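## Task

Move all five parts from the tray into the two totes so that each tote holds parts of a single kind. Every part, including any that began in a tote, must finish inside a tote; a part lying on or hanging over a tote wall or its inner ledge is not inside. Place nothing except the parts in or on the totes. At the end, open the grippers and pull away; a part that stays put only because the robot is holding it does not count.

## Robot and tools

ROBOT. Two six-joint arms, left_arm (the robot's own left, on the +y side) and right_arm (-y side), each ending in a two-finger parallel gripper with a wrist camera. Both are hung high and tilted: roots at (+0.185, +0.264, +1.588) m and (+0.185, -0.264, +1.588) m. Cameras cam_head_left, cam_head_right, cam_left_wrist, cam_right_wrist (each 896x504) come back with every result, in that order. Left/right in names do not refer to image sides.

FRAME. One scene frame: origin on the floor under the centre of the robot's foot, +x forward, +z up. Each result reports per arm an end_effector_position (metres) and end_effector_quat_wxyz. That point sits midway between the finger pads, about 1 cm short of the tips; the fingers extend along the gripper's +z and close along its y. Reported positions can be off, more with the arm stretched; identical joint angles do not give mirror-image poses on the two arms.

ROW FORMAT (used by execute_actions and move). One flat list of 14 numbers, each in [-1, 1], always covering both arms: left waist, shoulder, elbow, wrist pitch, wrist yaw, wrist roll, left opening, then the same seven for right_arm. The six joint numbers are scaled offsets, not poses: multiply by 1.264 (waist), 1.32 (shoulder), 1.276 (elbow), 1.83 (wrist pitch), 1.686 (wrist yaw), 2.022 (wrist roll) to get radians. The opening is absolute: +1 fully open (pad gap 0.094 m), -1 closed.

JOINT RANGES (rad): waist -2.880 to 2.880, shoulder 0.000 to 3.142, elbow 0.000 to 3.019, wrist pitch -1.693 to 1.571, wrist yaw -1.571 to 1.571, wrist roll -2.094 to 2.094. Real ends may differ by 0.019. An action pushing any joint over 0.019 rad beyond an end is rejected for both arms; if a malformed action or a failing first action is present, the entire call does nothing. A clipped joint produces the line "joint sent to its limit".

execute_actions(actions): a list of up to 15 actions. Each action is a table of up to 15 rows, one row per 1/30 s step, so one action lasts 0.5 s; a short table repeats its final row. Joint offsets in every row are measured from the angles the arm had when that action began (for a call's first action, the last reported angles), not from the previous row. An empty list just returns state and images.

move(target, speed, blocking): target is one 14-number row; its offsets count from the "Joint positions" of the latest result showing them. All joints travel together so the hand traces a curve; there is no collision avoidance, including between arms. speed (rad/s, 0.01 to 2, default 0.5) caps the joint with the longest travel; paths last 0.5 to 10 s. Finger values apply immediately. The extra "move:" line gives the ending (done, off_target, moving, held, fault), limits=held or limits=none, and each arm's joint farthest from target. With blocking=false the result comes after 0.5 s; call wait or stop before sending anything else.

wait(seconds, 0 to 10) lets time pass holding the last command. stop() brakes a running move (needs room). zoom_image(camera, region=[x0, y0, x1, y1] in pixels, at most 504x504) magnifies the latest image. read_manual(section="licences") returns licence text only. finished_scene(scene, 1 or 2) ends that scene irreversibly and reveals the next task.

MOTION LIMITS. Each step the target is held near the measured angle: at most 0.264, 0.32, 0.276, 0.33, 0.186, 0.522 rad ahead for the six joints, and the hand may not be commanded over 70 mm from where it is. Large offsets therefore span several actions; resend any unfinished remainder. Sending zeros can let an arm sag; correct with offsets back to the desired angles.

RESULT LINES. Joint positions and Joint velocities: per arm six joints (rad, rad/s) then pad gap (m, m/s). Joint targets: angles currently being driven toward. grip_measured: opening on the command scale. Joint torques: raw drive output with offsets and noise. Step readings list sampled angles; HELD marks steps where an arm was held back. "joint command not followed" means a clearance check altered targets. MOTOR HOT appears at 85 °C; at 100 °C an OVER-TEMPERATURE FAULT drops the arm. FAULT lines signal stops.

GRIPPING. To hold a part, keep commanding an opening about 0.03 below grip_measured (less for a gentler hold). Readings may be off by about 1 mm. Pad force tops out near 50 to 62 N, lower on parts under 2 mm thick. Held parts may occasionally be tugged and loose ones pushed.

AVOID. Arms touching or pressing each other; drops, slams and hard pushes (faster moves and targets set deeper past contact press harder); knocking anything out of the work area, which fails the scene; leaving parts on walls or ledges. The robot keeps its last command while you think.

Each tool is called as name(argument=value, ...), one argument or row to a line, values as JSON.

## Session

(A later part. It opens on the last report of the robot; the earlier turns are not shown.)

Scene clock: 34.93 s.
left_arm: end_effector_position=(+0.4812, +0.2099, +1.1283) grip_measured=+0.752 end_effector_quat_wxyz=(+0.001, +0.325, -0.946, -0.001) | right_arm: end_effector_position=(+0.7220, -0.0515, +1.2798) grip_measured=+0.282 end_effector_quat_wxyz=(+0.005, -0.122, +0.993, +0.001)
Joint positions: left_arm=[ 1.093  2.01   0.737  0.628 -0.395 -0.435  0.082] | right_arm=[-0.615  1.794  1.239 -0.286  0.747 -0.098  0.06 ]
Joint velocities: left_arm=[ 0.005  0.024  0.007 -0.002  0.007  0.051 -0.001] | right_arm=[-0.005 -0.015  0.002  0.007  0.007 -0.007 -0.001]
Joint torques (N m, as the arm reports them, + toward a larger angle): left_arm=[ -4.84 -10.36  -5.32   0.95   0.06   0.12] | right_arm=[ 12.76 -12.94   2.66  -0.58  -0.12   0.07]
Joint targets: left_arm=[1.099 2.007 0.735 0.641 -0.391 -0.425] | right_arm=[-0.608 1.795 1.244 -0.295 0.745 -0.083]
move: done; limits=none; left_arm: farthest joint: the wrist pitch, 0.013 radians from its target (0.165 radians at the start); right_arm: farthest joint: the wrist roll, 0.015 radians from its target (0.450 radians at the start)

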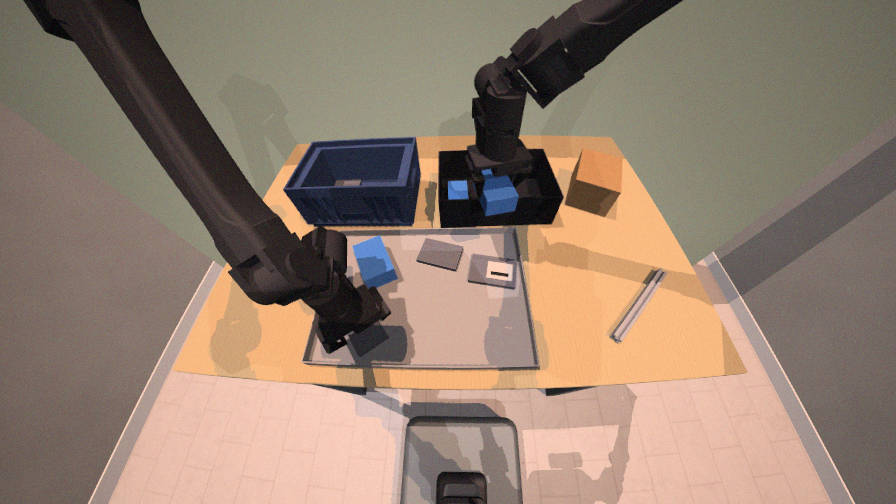

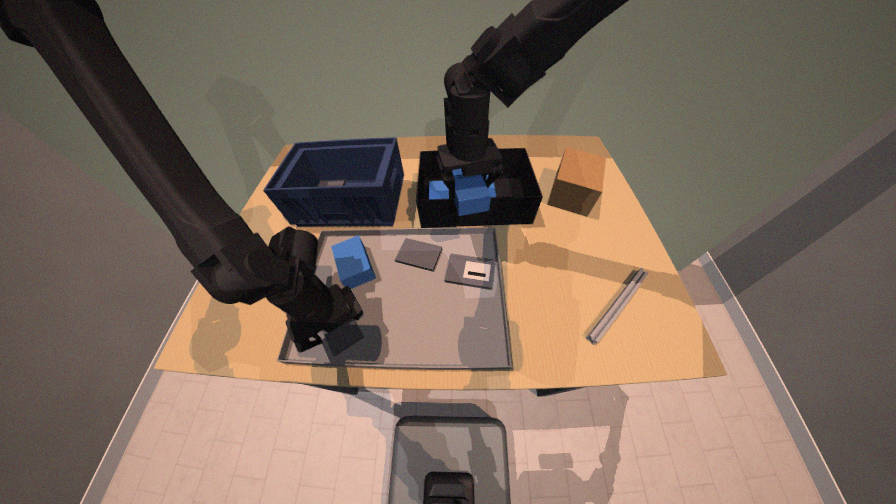

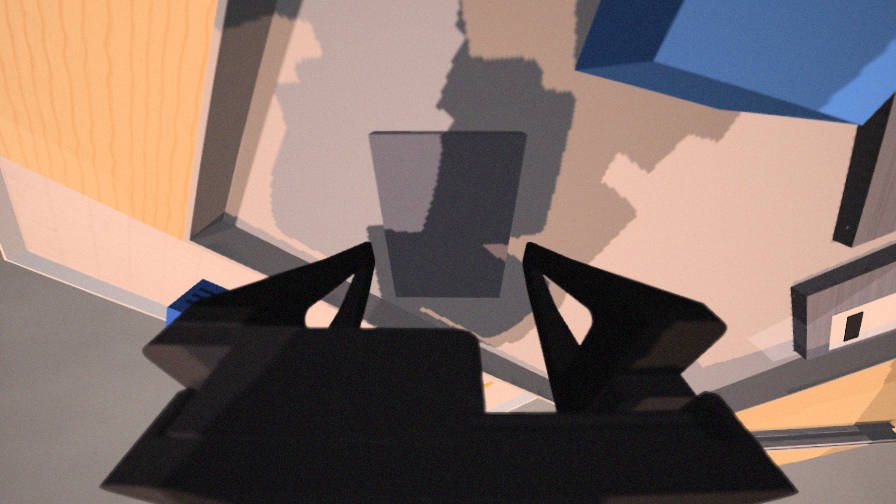

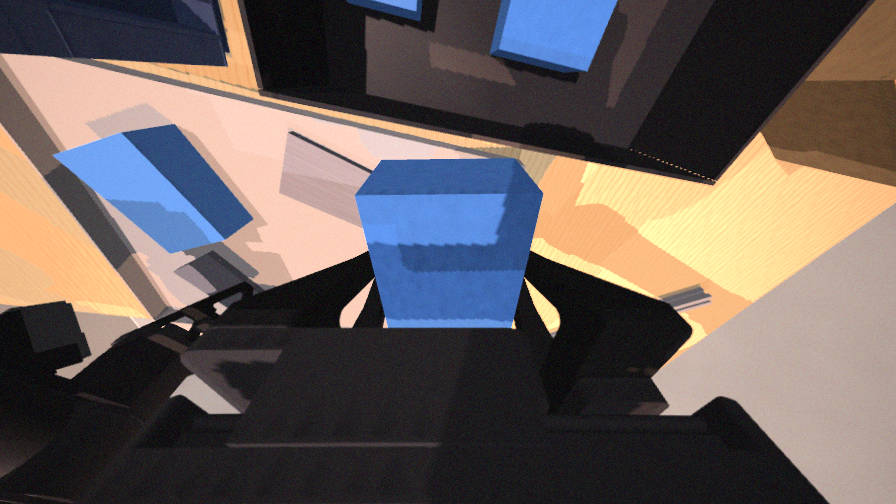

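move(
  target=[0.0185,0.033,0.0341,0.0097,0.0096,0.01,0.75, -0.0527,0.0086,0.3245,-0.197,-0.0257,0.1034,0.235],
  speed=0.45,
)

Scene clock: 41.03 s.
left_arm: end_effector_position=(+0.4858, +0.2089, +1.1136) grip_measured=+0.752 end_effector_quat_wxyz=(-0.002, +0.325, -0.946, +0.001) | right_arm: end_effector_position=(+0.8620, -0.1051, +1.3021) grip_measured=+0.282 end_effector_quat_wxyz=(+0.001, +0.003, +1.000, -0.001)
Joint positions: left_arm=[ 1.103  2.043  0.777  0.631 -0.384 -0.425  0.082] | right_arm=[-0.681  1.803  1.631 -0.638  0.706  0.096  0.06 ]
Joint velocities: left_arm=[-0.015 -0.024  0.007 -0.012 -0.007  0.037 -0.001] | right_arm=[-0.024  0.005 -0.022 -0.002 -0.007  0.022  0.   ]
Joint torques (N m, as the arm reports them, + toward a larger angle): left_arm=[-4.28 -9.37 -4.76  1.07  0.11  0.13] | right_arm=[ 12.41 -15.74   6.16  -0.55  -0.09   0.07]
Joint targets: left_arm=[1.116 2.054 0.780 0.646 -0.379 -0.414] | right_arm=[-0.682 1.806 1.652 -0.647 0.703 0.111]
move: off_target (right_arm); limits=none; left_arm: farthest joint: the waist, 0.014 radians from its target (0.024 radians at the start); right_arm: farthest joint: the elbow, 0.022 radians from its target (0.414 radians at the start)

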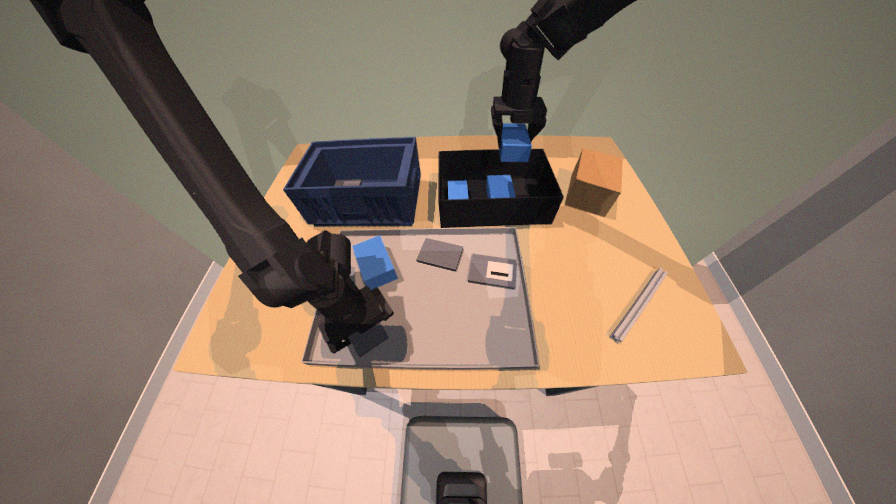

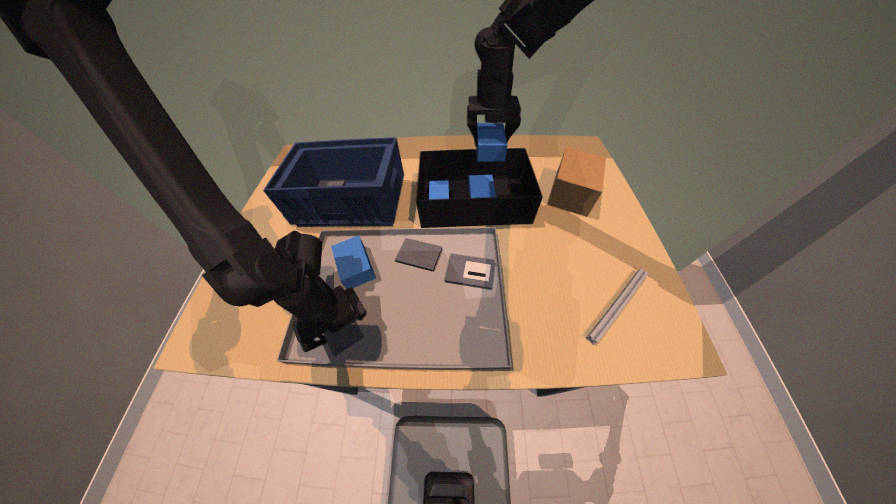

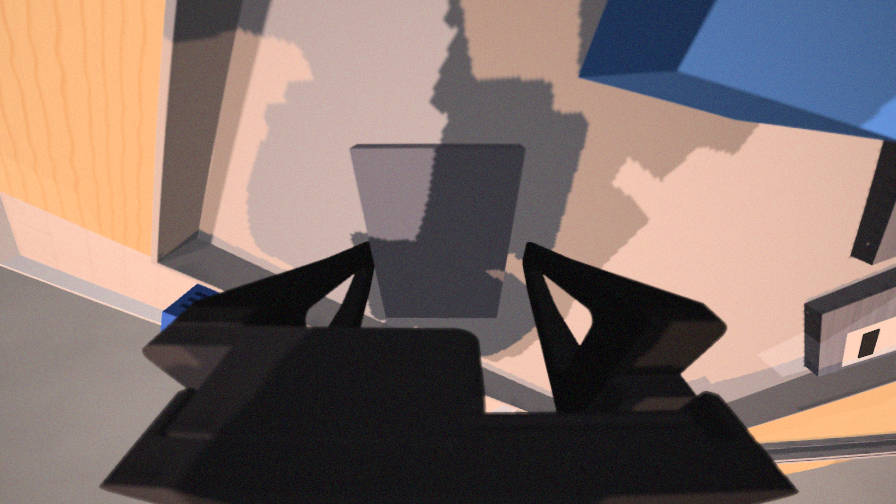

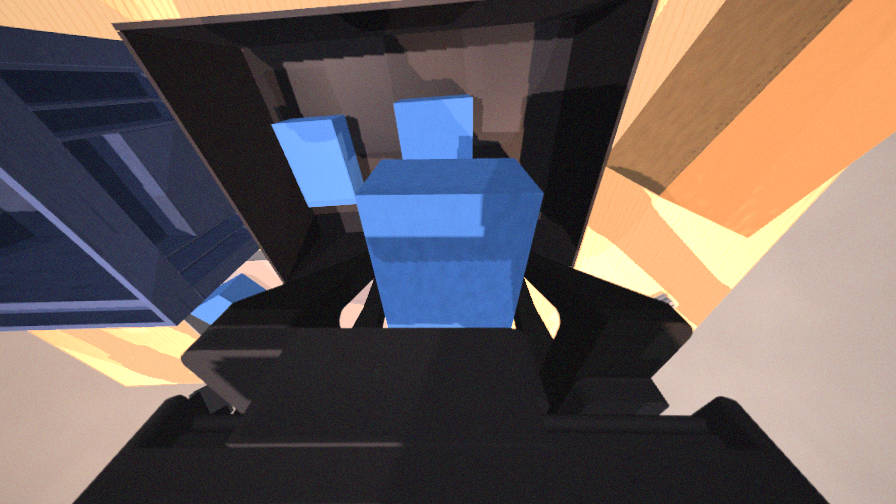

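execute_actions(
  actions=[
    [[0.0063,0.0038,0.0024,0.0071,0.0024,0.005,0.70,-0.0017,0.0041,0.0178,-0.0041,-0.0023,0.0064,0.235],[0.0063,0.0038,0.0024,0.0071,0.0024,0.005,0.64,-0.0044,0.0093,0.0214,-0.0015,-0.0037,0.0035,0.235],[0.0063,0.0038,0.0024,0.0071,0.0024,0.005,0.58,-0.0085,0.0173,0.0269,0.0026,-0.0059,-0.001,0.235],[0.0063,0.0038,0.0024,0.0071,0.0024,0.005,0.53,-0.0137,0.0276,0.0341,0.0077,-0.0087,-0.0067,0.235],[0.0063,0.0038,0.0024,0.0071,0.0024,0.005,0.49,-0.0199,0.0397,0.0425,0.0138,-0.012,-0.0135,0.235],[0.0063,0.0038,0.0024,0.0071,0.0024,0.005,0.46,-0.0267,0.0531,0.0518,0.0206,-0.0157,-0.021,0.235],[0.0063,0.0038,0.0024,0.0071,0.0024,0.005,0.43,-0.0339,0.0673,0.0616,0.0277,-0.0195,-0.0289,0.235],[0.0063,0.0038,0.0024,0.0071,0.0024,0.005,0.41,-0.0413,0.0817,0.0717,0.0349,-0.0235,-0.0369,0.235],[0.0063,0.0038,0.0024,0.0071,0.0024,0.005,0.39,-0.0485,0.0959,0.0815,0.042,-0.0273,-0.0448,0.235],[0.0063,0.0038,0.0024,0.0071,0.0024,0.005,0.375,-0.0553,0.1093,0.0908,0.0488,-0.031,-0.0523,0.235],[0.0063,0.0038,0.0024,0.0071,0.0024,0.005,0.36,-0.0615,0.1214,0.0992,0.0549,-0.0343,-0.0591,0.235],[0.0063,0.0038,0.0024,0.0071,0.0024,0.005,0.345,-0.0667,0.1317,0.1064,0.06,-0.0371,-0.0648,0.235],[0.0063,0.0038,0.0024,0.0071,0.0024,0.005,0.33,-0.0708,0.1397,0.1119,0.0641,-0.0393,-0.0693,0.235],[0.0063,0.0038,0.0024,0.0071,0.0024,0.005,0.32,-0.0735,0.1449,0.1155,0.0667,-0.0407,-0.0722,0.235],[0.0063,0.0038,0.0024,0.0071,0.0024,0.005,0.31,-0.0744,0.1467,0.1168,0.0676,-0.0412,-0.0732,0.235]],
  ],
)

wait(
  seconds=0.4,
)

Scene clock: 46.50 s.
left_arm: end_effector_position=(+0.4857, +0.2089, +1.1136) grip_measured=+0.417 end_effector_quat_wxyz=(-0.002, +0.325, -0.946, +0.000) | right_arm: end_effector_position=(+0.8643, -0.0964, +1.2067) grip_measured=+0.282 end_effector_quat_wxyz=(-0.000, -0.008, +1.000, +0.002)
Joint positions: left_arm=[ 1.103  2.043  0.777  0.631 -0.385 -0.424  0.067] | right_arm=[-0.766  1.982  1.749 -0.531  0.64  -0.001  0.06 ]
Joint velocities: left_arm=[-0.005  0.005 -0.012 -0.027 -0.037  0.037 -0.   ] | right_arm=[-0.288  0.435  0.037  0.159 -0.007 -0.33   0.   ]
Joint torques (N m, as the arm reports them, + toward a larger angle): left_arm=[-4.67 -9.85 -4.85  1.    0.08  0.13] | right_arm=[ 13.92 -17.8    6.4   -0.17  -0.1   -0.21]
Joint targets: left_arm=[1.111 2.048 0.780 0.644 -0.380 -0.415] | right_arm=[-0.775 1.996 1.780 -0.514 0.636 -0.052]
Step readings (joint positions):
0: left_arm=[1.103 2.043 0.777 0.631 -0.384 -0.425] | right_arm=[-0.681 1.803 1.631 -0.638 0.706 0.097]
1: left_arm=[1.103 2.043 0.777 0.631 -0.384 -0.425] | right_arm=[-0.681 1.803 1.631 -0.638 0.705 0.097]
2: left_arm=[1.103 2.043 0.777 0.631 -0.384 -0.425] | right_arm=[-0.681 1.803 1.631 -0.638 0.703 0.097]
4: left_arm=[1.103 2.043 0.777 0.631 -0.385 -0.424] | right_arm=[-0.682 1.807 1.634 -0.638 0.697 0.097]
8: left_arm=[1.103 2.043 0.777 0.631 -0.385 -0.424] | right_arm=[-0.698 1.851 1.674 -0.609 0.674 0.075]
15: Joint positions above

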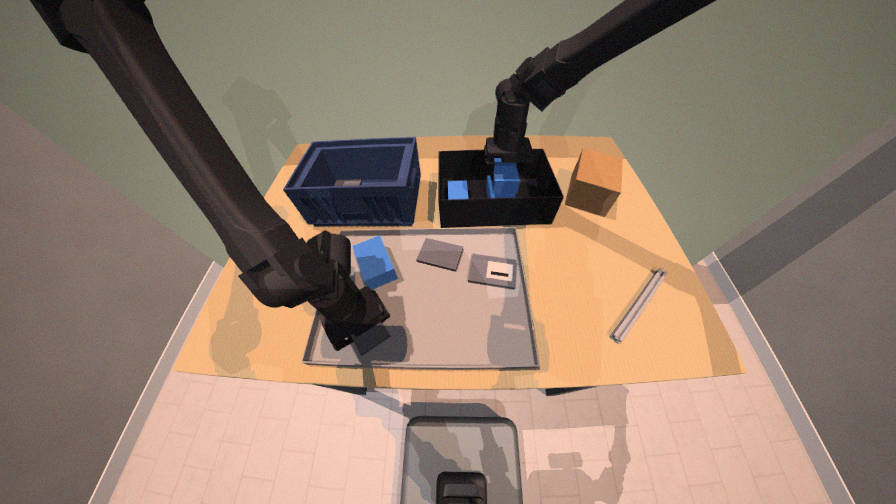

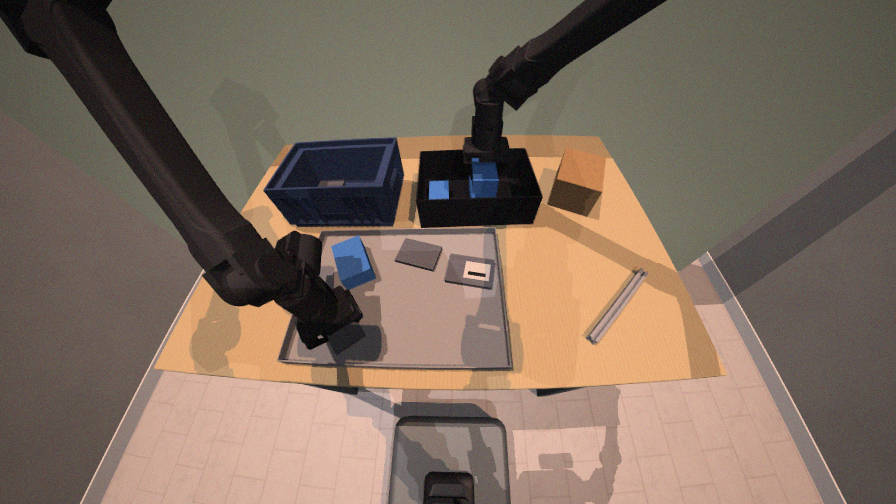

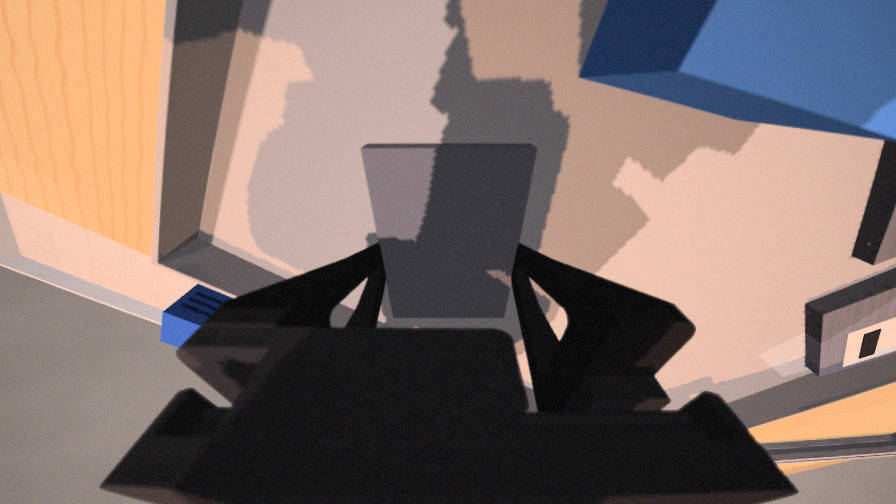

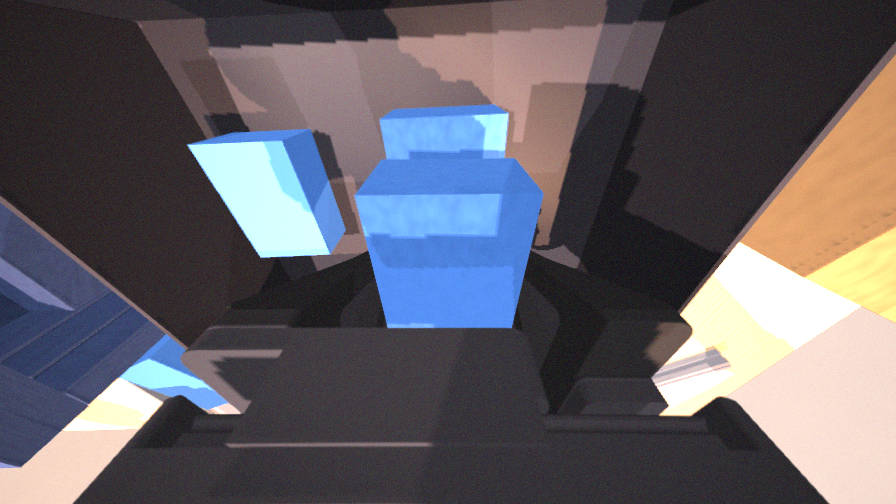

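Scene clock: 46.90 s.
left_arm: end_effector_position=(+0.4857, +0.2089, +1.1136) grip_measured=+0.417 end_effector_quat_wxyz=(-0.002, +0.325, -0.946, +0.000) | right_arm: end_effector_position=(+0.8512, -0.0991, +1.1827) grip_measured=+0.282 end_effector_quat_wxyz=(-0.013, -0.024, +1.000, -0.004)
Joint positions: left_arm=[ 1.103  2.043  0.777  0.631 -0.385 -0.424  0.067] | right_arm=[-0.787  2.019  1.757 -0.523  0.638 -0.035  0.06 ]
Joint velocities: left_arm=[-0.005 -0.005  0.012 -0.017  0.022 -0.037  0.001] | right_arm=[-0.005 -0.015 -0.017  0.002 -0.022 -0.037 -0.001]
Joint torques (N m, as the arm reports them, + toward a larger angle): left_arm=[-4.84 -9.88 -4.87  0.99  0.09  0.12] | right_arm=[ 14.06 -18.54   5.66  -0.11  -0.09  -0.2 ]
Joint targets: left_arm=[1.111 2.048 0.780 0.644 -0.380 -0.415] | right_arm=[-0.775 1.996 1.781 -0.515 0.636 -0.052]
wait: 0.40 s; no rest

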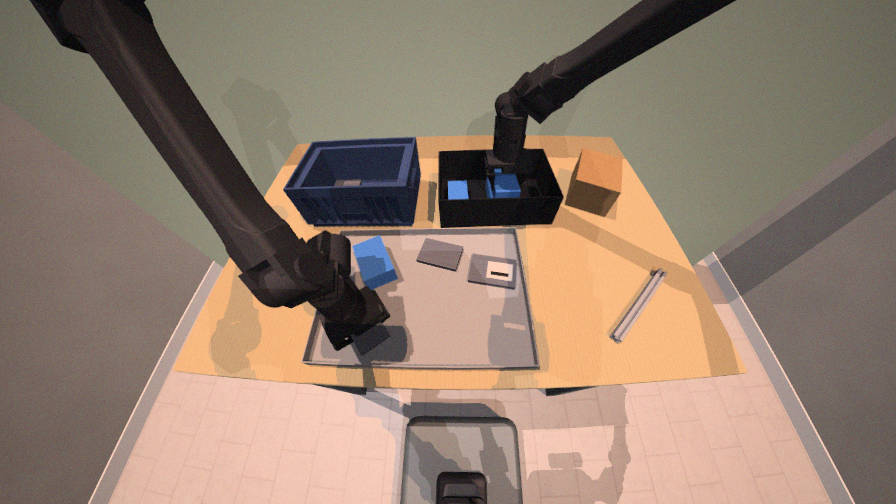

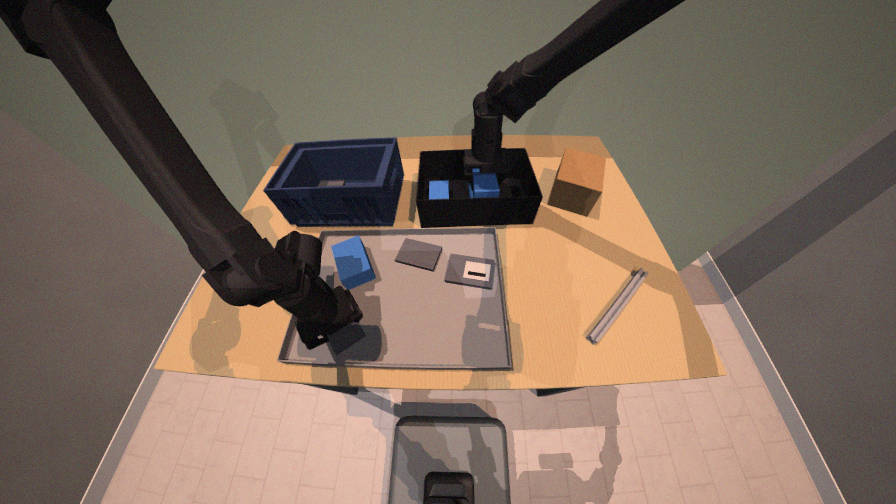

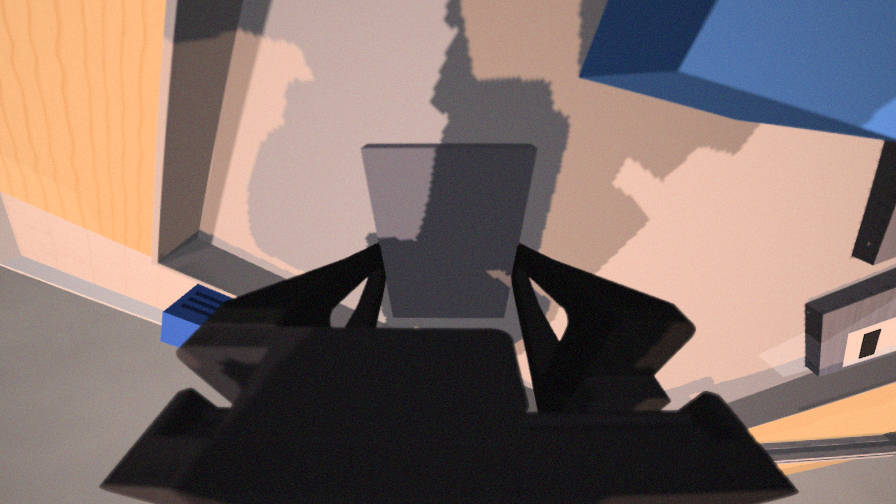

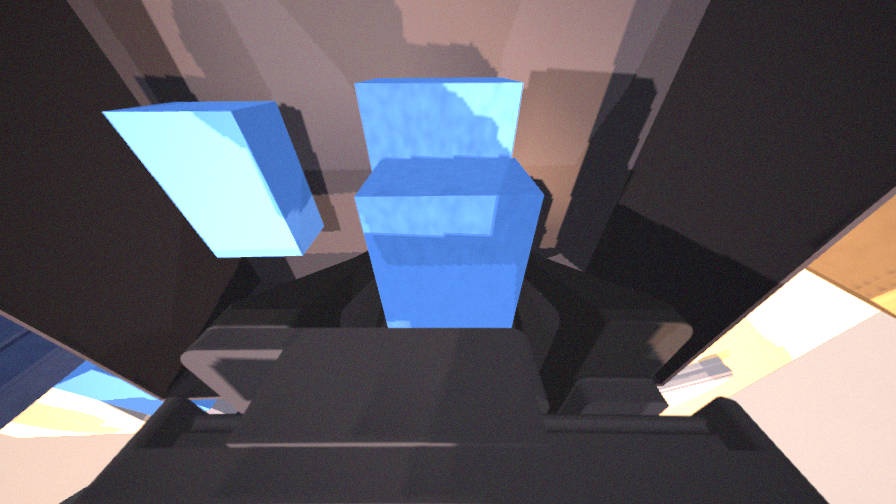

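execute_actions(
  actions=[
    [[0.0063,0.0038,0.0024,0.0071,0.0024,0.005,0.45,0.0095,-0.0174,0.020,0.0044,-0.0012,-0.0084,0.235],[0.0063,0.0038,0.0024,0.0071,0.0024,0.005,0.50,0.0095,-0.0174,0.022,0.0044,-0.0012,-0.0084,0.235],[0.0075,0.0055,0.0024,0.0071,0.0024,0.005,0.55,0.0095,-0.0174,0.024,0.0044,-0.0015,-0.0084,0.235],[0.0085,0.007,0.003,0.0073,0.0027,0.0052,0.55,0.0095,-0.0174,0.0265,0.0044,-0.002,-0.0084,0.235],[0.0095,0.0085,0.004,0.0074,0.003,0.0054,0.55,0.0095,-0.0174,0.029,0.0044,-0.0025,-0.0084,0.235],[0.0102,0.0097,0.0052,0.0075,0.0032,0.0055,0.55,0.0095,-0.0174,0.0315,0.0044,-0.003,-0.0084,0.235],[0.0108,0.0109,0.0064,0.0076,0.0035,0.0057,0.55,0.0095,-0.0174,0.034,0.0044,-0.0035,-0.0084,0.235],[0.0114,0.0121,0.0076,0.0077,0.0037,0.0058,0.55,0.0095,-0.0174,0.0365,0.0044,-0.004,-0.0084,0.235],[0.012,0.0133,0.0088,0.0078,0.004,0.006,0.55,0.0095,-0.0174,0.039,0.0044,-0.0045,-0.0084,0.235],[0.0126,0.0145,0.01,0.008,0.0042,0.0061,0.55,0.0095,-0.0174,0.0415,0.0044,-0.005,-0.0084,0.235],[0.0132,0.0157,0.0112,0.0081,0.0045,0.0063,0.55,0.0095,-0.0174,0.044,0.0044,-0.0055,-0.0084,0.235],[0.0138,0.0167,0.0125,0.0082,0.0047,0.0064,0.55,0.0095,-0.0174,0.046,0.0044,-0.006,-0.0084,0.235],[0.0138,0.0167,0.0125,0.0082,0.0047,0.0064,0.55,0.0095,-0.0174,0.048,0.0044,-0.006,-0.0084,0.235]],
  ],
)

wait(
  seconds=0.25,
)

Scene clock: 50.23 s.
left_arm: end_effector_position=(+0.4865, +0.2083, +1.1134) grip_measured=+0.548 end_effector_quat_wxyz=(-0.003, +0.324, -0.946, +0.003) | right_arm: end_effector_position=(+0.8679, -0.1011, +1.1872) grip_measured=+0.282 end_effector_quat_wxyz=(-0.000, -0.017, +1.000, -0.001)
Joint positions: left_arm=[ 1.103  2.044  0.777  0.633 -0.381 -0.422  0.073] | right_arm=[-0.787  2.019  1.788 -0.523  0.63  -0.037  0.06 ]
Joint velocities: left_arm=[-0.005  0.015 -0.012  0.007 -0.007  0.051  0.   ] | right_arm=[ 0.005 -0.005  0.085  0.012 -0.022  0.037  0.   ]
Joint torques (N m, as the arm reports them, + toward a larger angle): left_arm=[-3.8  -8.39 -3.68  0.99  0.08  0.1 ] | right_arm=[ 14.28 -18.91   6.16  -0.05  -0.13  -0.2 ]
Joint targets: left_arm=[1.120 2.065 0.793 0.646 -0.377 -0.411] | right_arm=[-0.775 1.996 1.818 -0.515 0.628 -0.051]
Step readings (joint positions):
0: left_arm=[1.103 2.043 0.777 0.631 -0.385 -0.424] | right_arm=[-0.787 2.019 1.757 -0.523 0.638 -0.037]
1: left_arm=[1.103 2.043 0.777 0.631 -0.385 -0.424] | right_arm=[-0.787 2.019 1.757 -0.523 0.638 -0.037]
2: left_arm=[1.103 2.043 0.777 0.631 -0.384 -0.424] | right_arm=[-0.787 2.019 1.757 -0.523 0.638 -0.037]
4: left_arm=[1.103 2.043 0.777 0.633 -0.382 -0.424] | right_arm=[-0.787 2.019 1.757 -0.523 0.637 -0.037]
8: left_arm=[1.103 2.043 0.777 0.633 -0.381 -0.423] | right_arm=[-0.787 2.019 1.762 -0.523 0.634 -0.037]
15: Joint positions above

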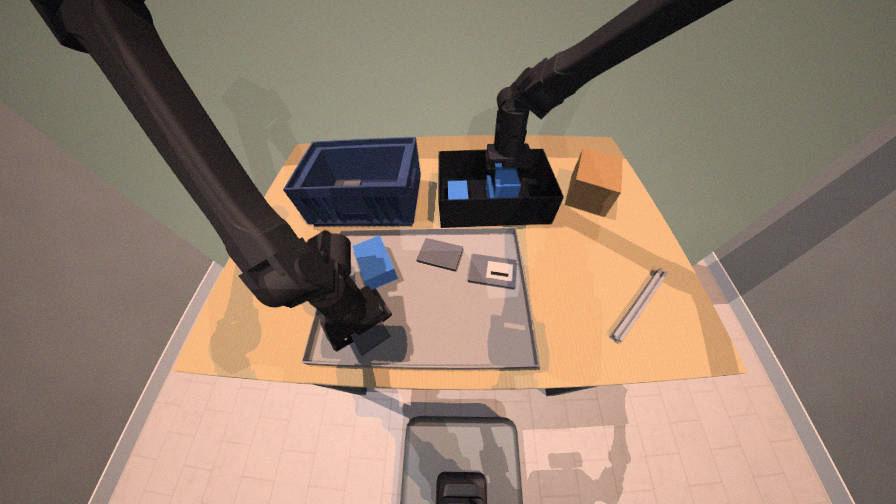

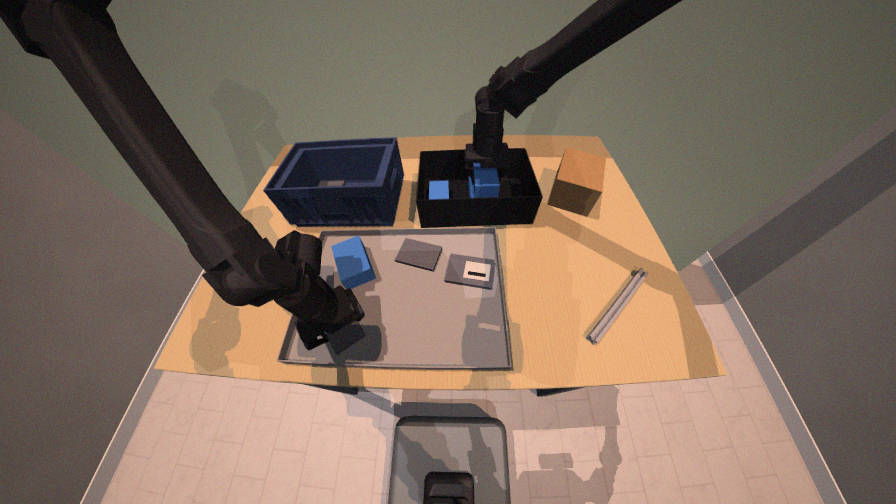

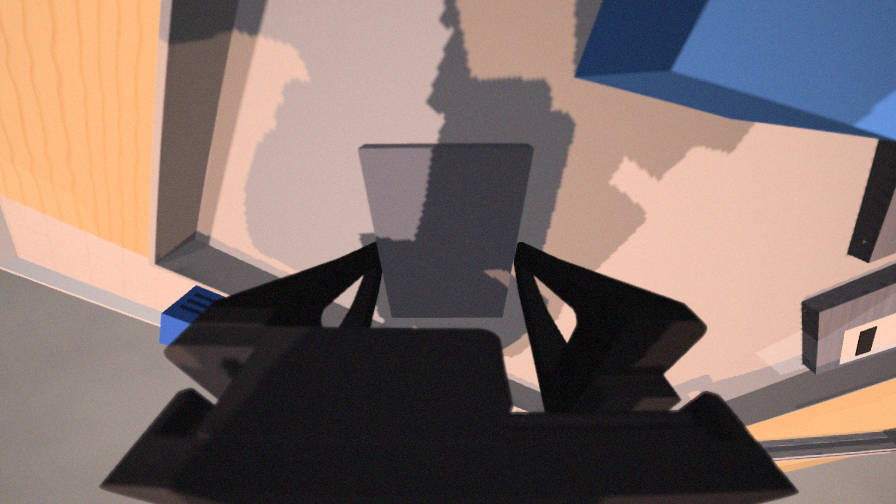

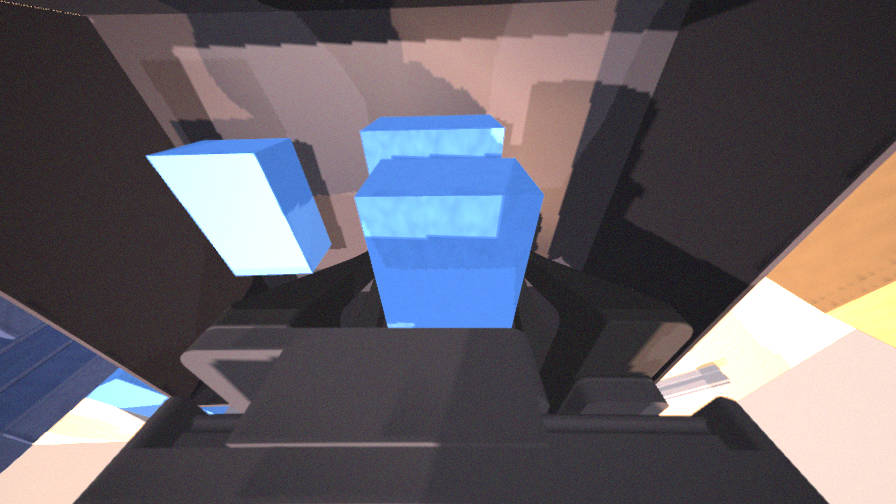

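Scene clock: 50.50 s.
left_arm: end_effector_position=(+0.4865, +0.2083, +1.1134) grip_measured=+0.548 end_effector_quat_wxyz=(-0.003, +0.324, -0.946, +0.003) | right_arm: end_effector_position=(+0.8695, -0.1015, +1.1877) grip_measured=+0.282 end_effector_quat_wxyz=(+0.001, -0.016, +1.000, -0.001)
Joint positions: left_arm=[ 1.103  2.044  0.777  0.633 -0.381 -0.421  0.073] | right_arm=[-0.787  2.019  1.791 -0.523  0.63  -0.037  0.06 ]
Joint velocities: left_arm=[-0.005  0.005 -0.022  0.002  0.081  0.037  0.   ] | right_arm=[-0.005 -0.005 -0.007  0.002 -0.037 -0.066 -0.001]
Joint torques (N m, as the arm reports them, + toward a larger angle): left_arm=[-4.01 -8.55 -3.71  1.03  0.07  0.13] | right_arm=[ 14.23 -19.02   6.26  -0.04  -0.12  -0.2 ]
Joint targets: left_arm=[1.120 2.065 0.793 0.646 -0.377 -0.411] | right_arm=[-0.775 1.996 1.818 -0.515 0.628 -0.051]
wait: 0.27 s; at rest by 0.20 s

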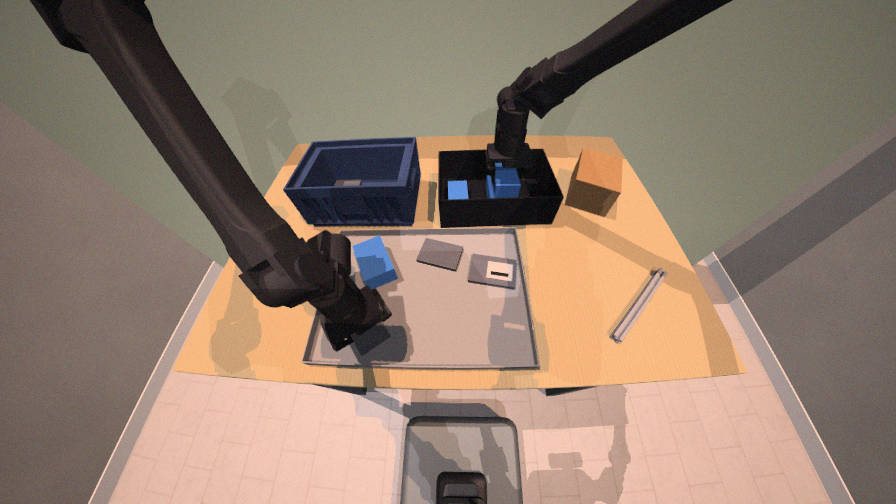

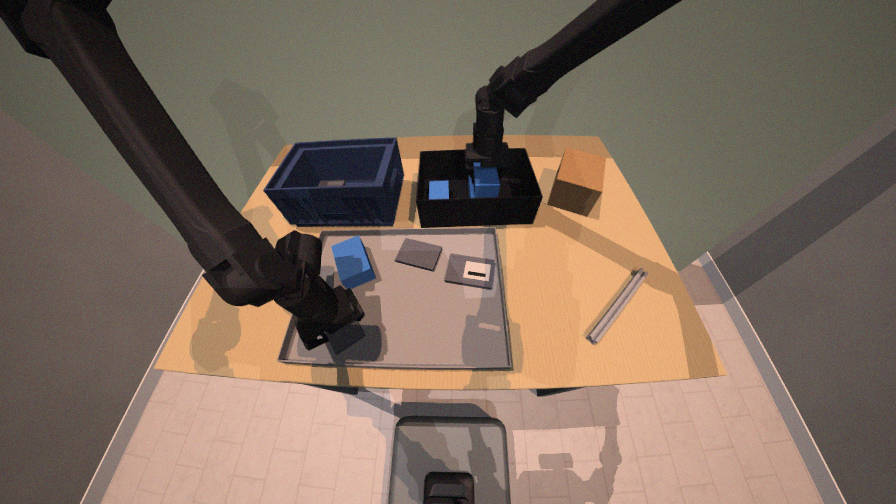

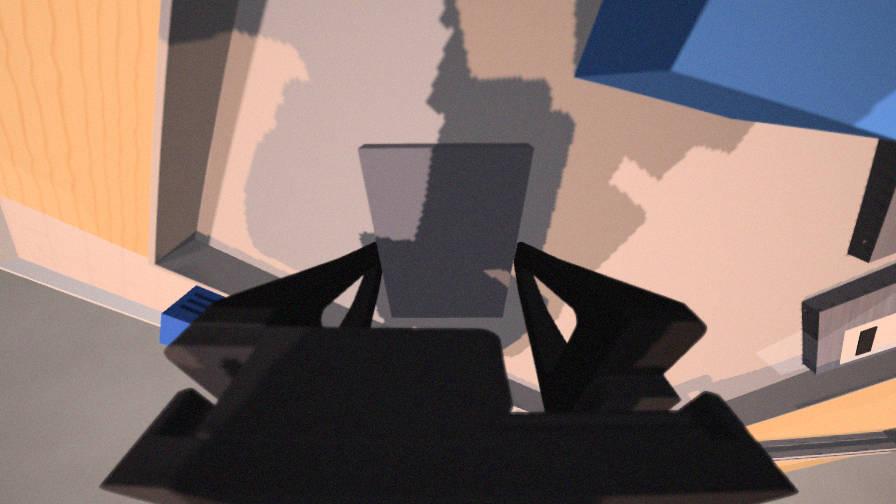

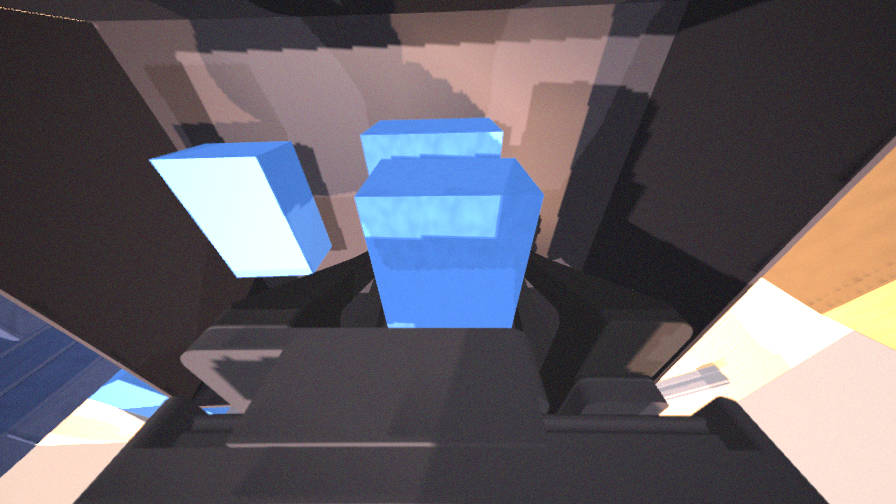

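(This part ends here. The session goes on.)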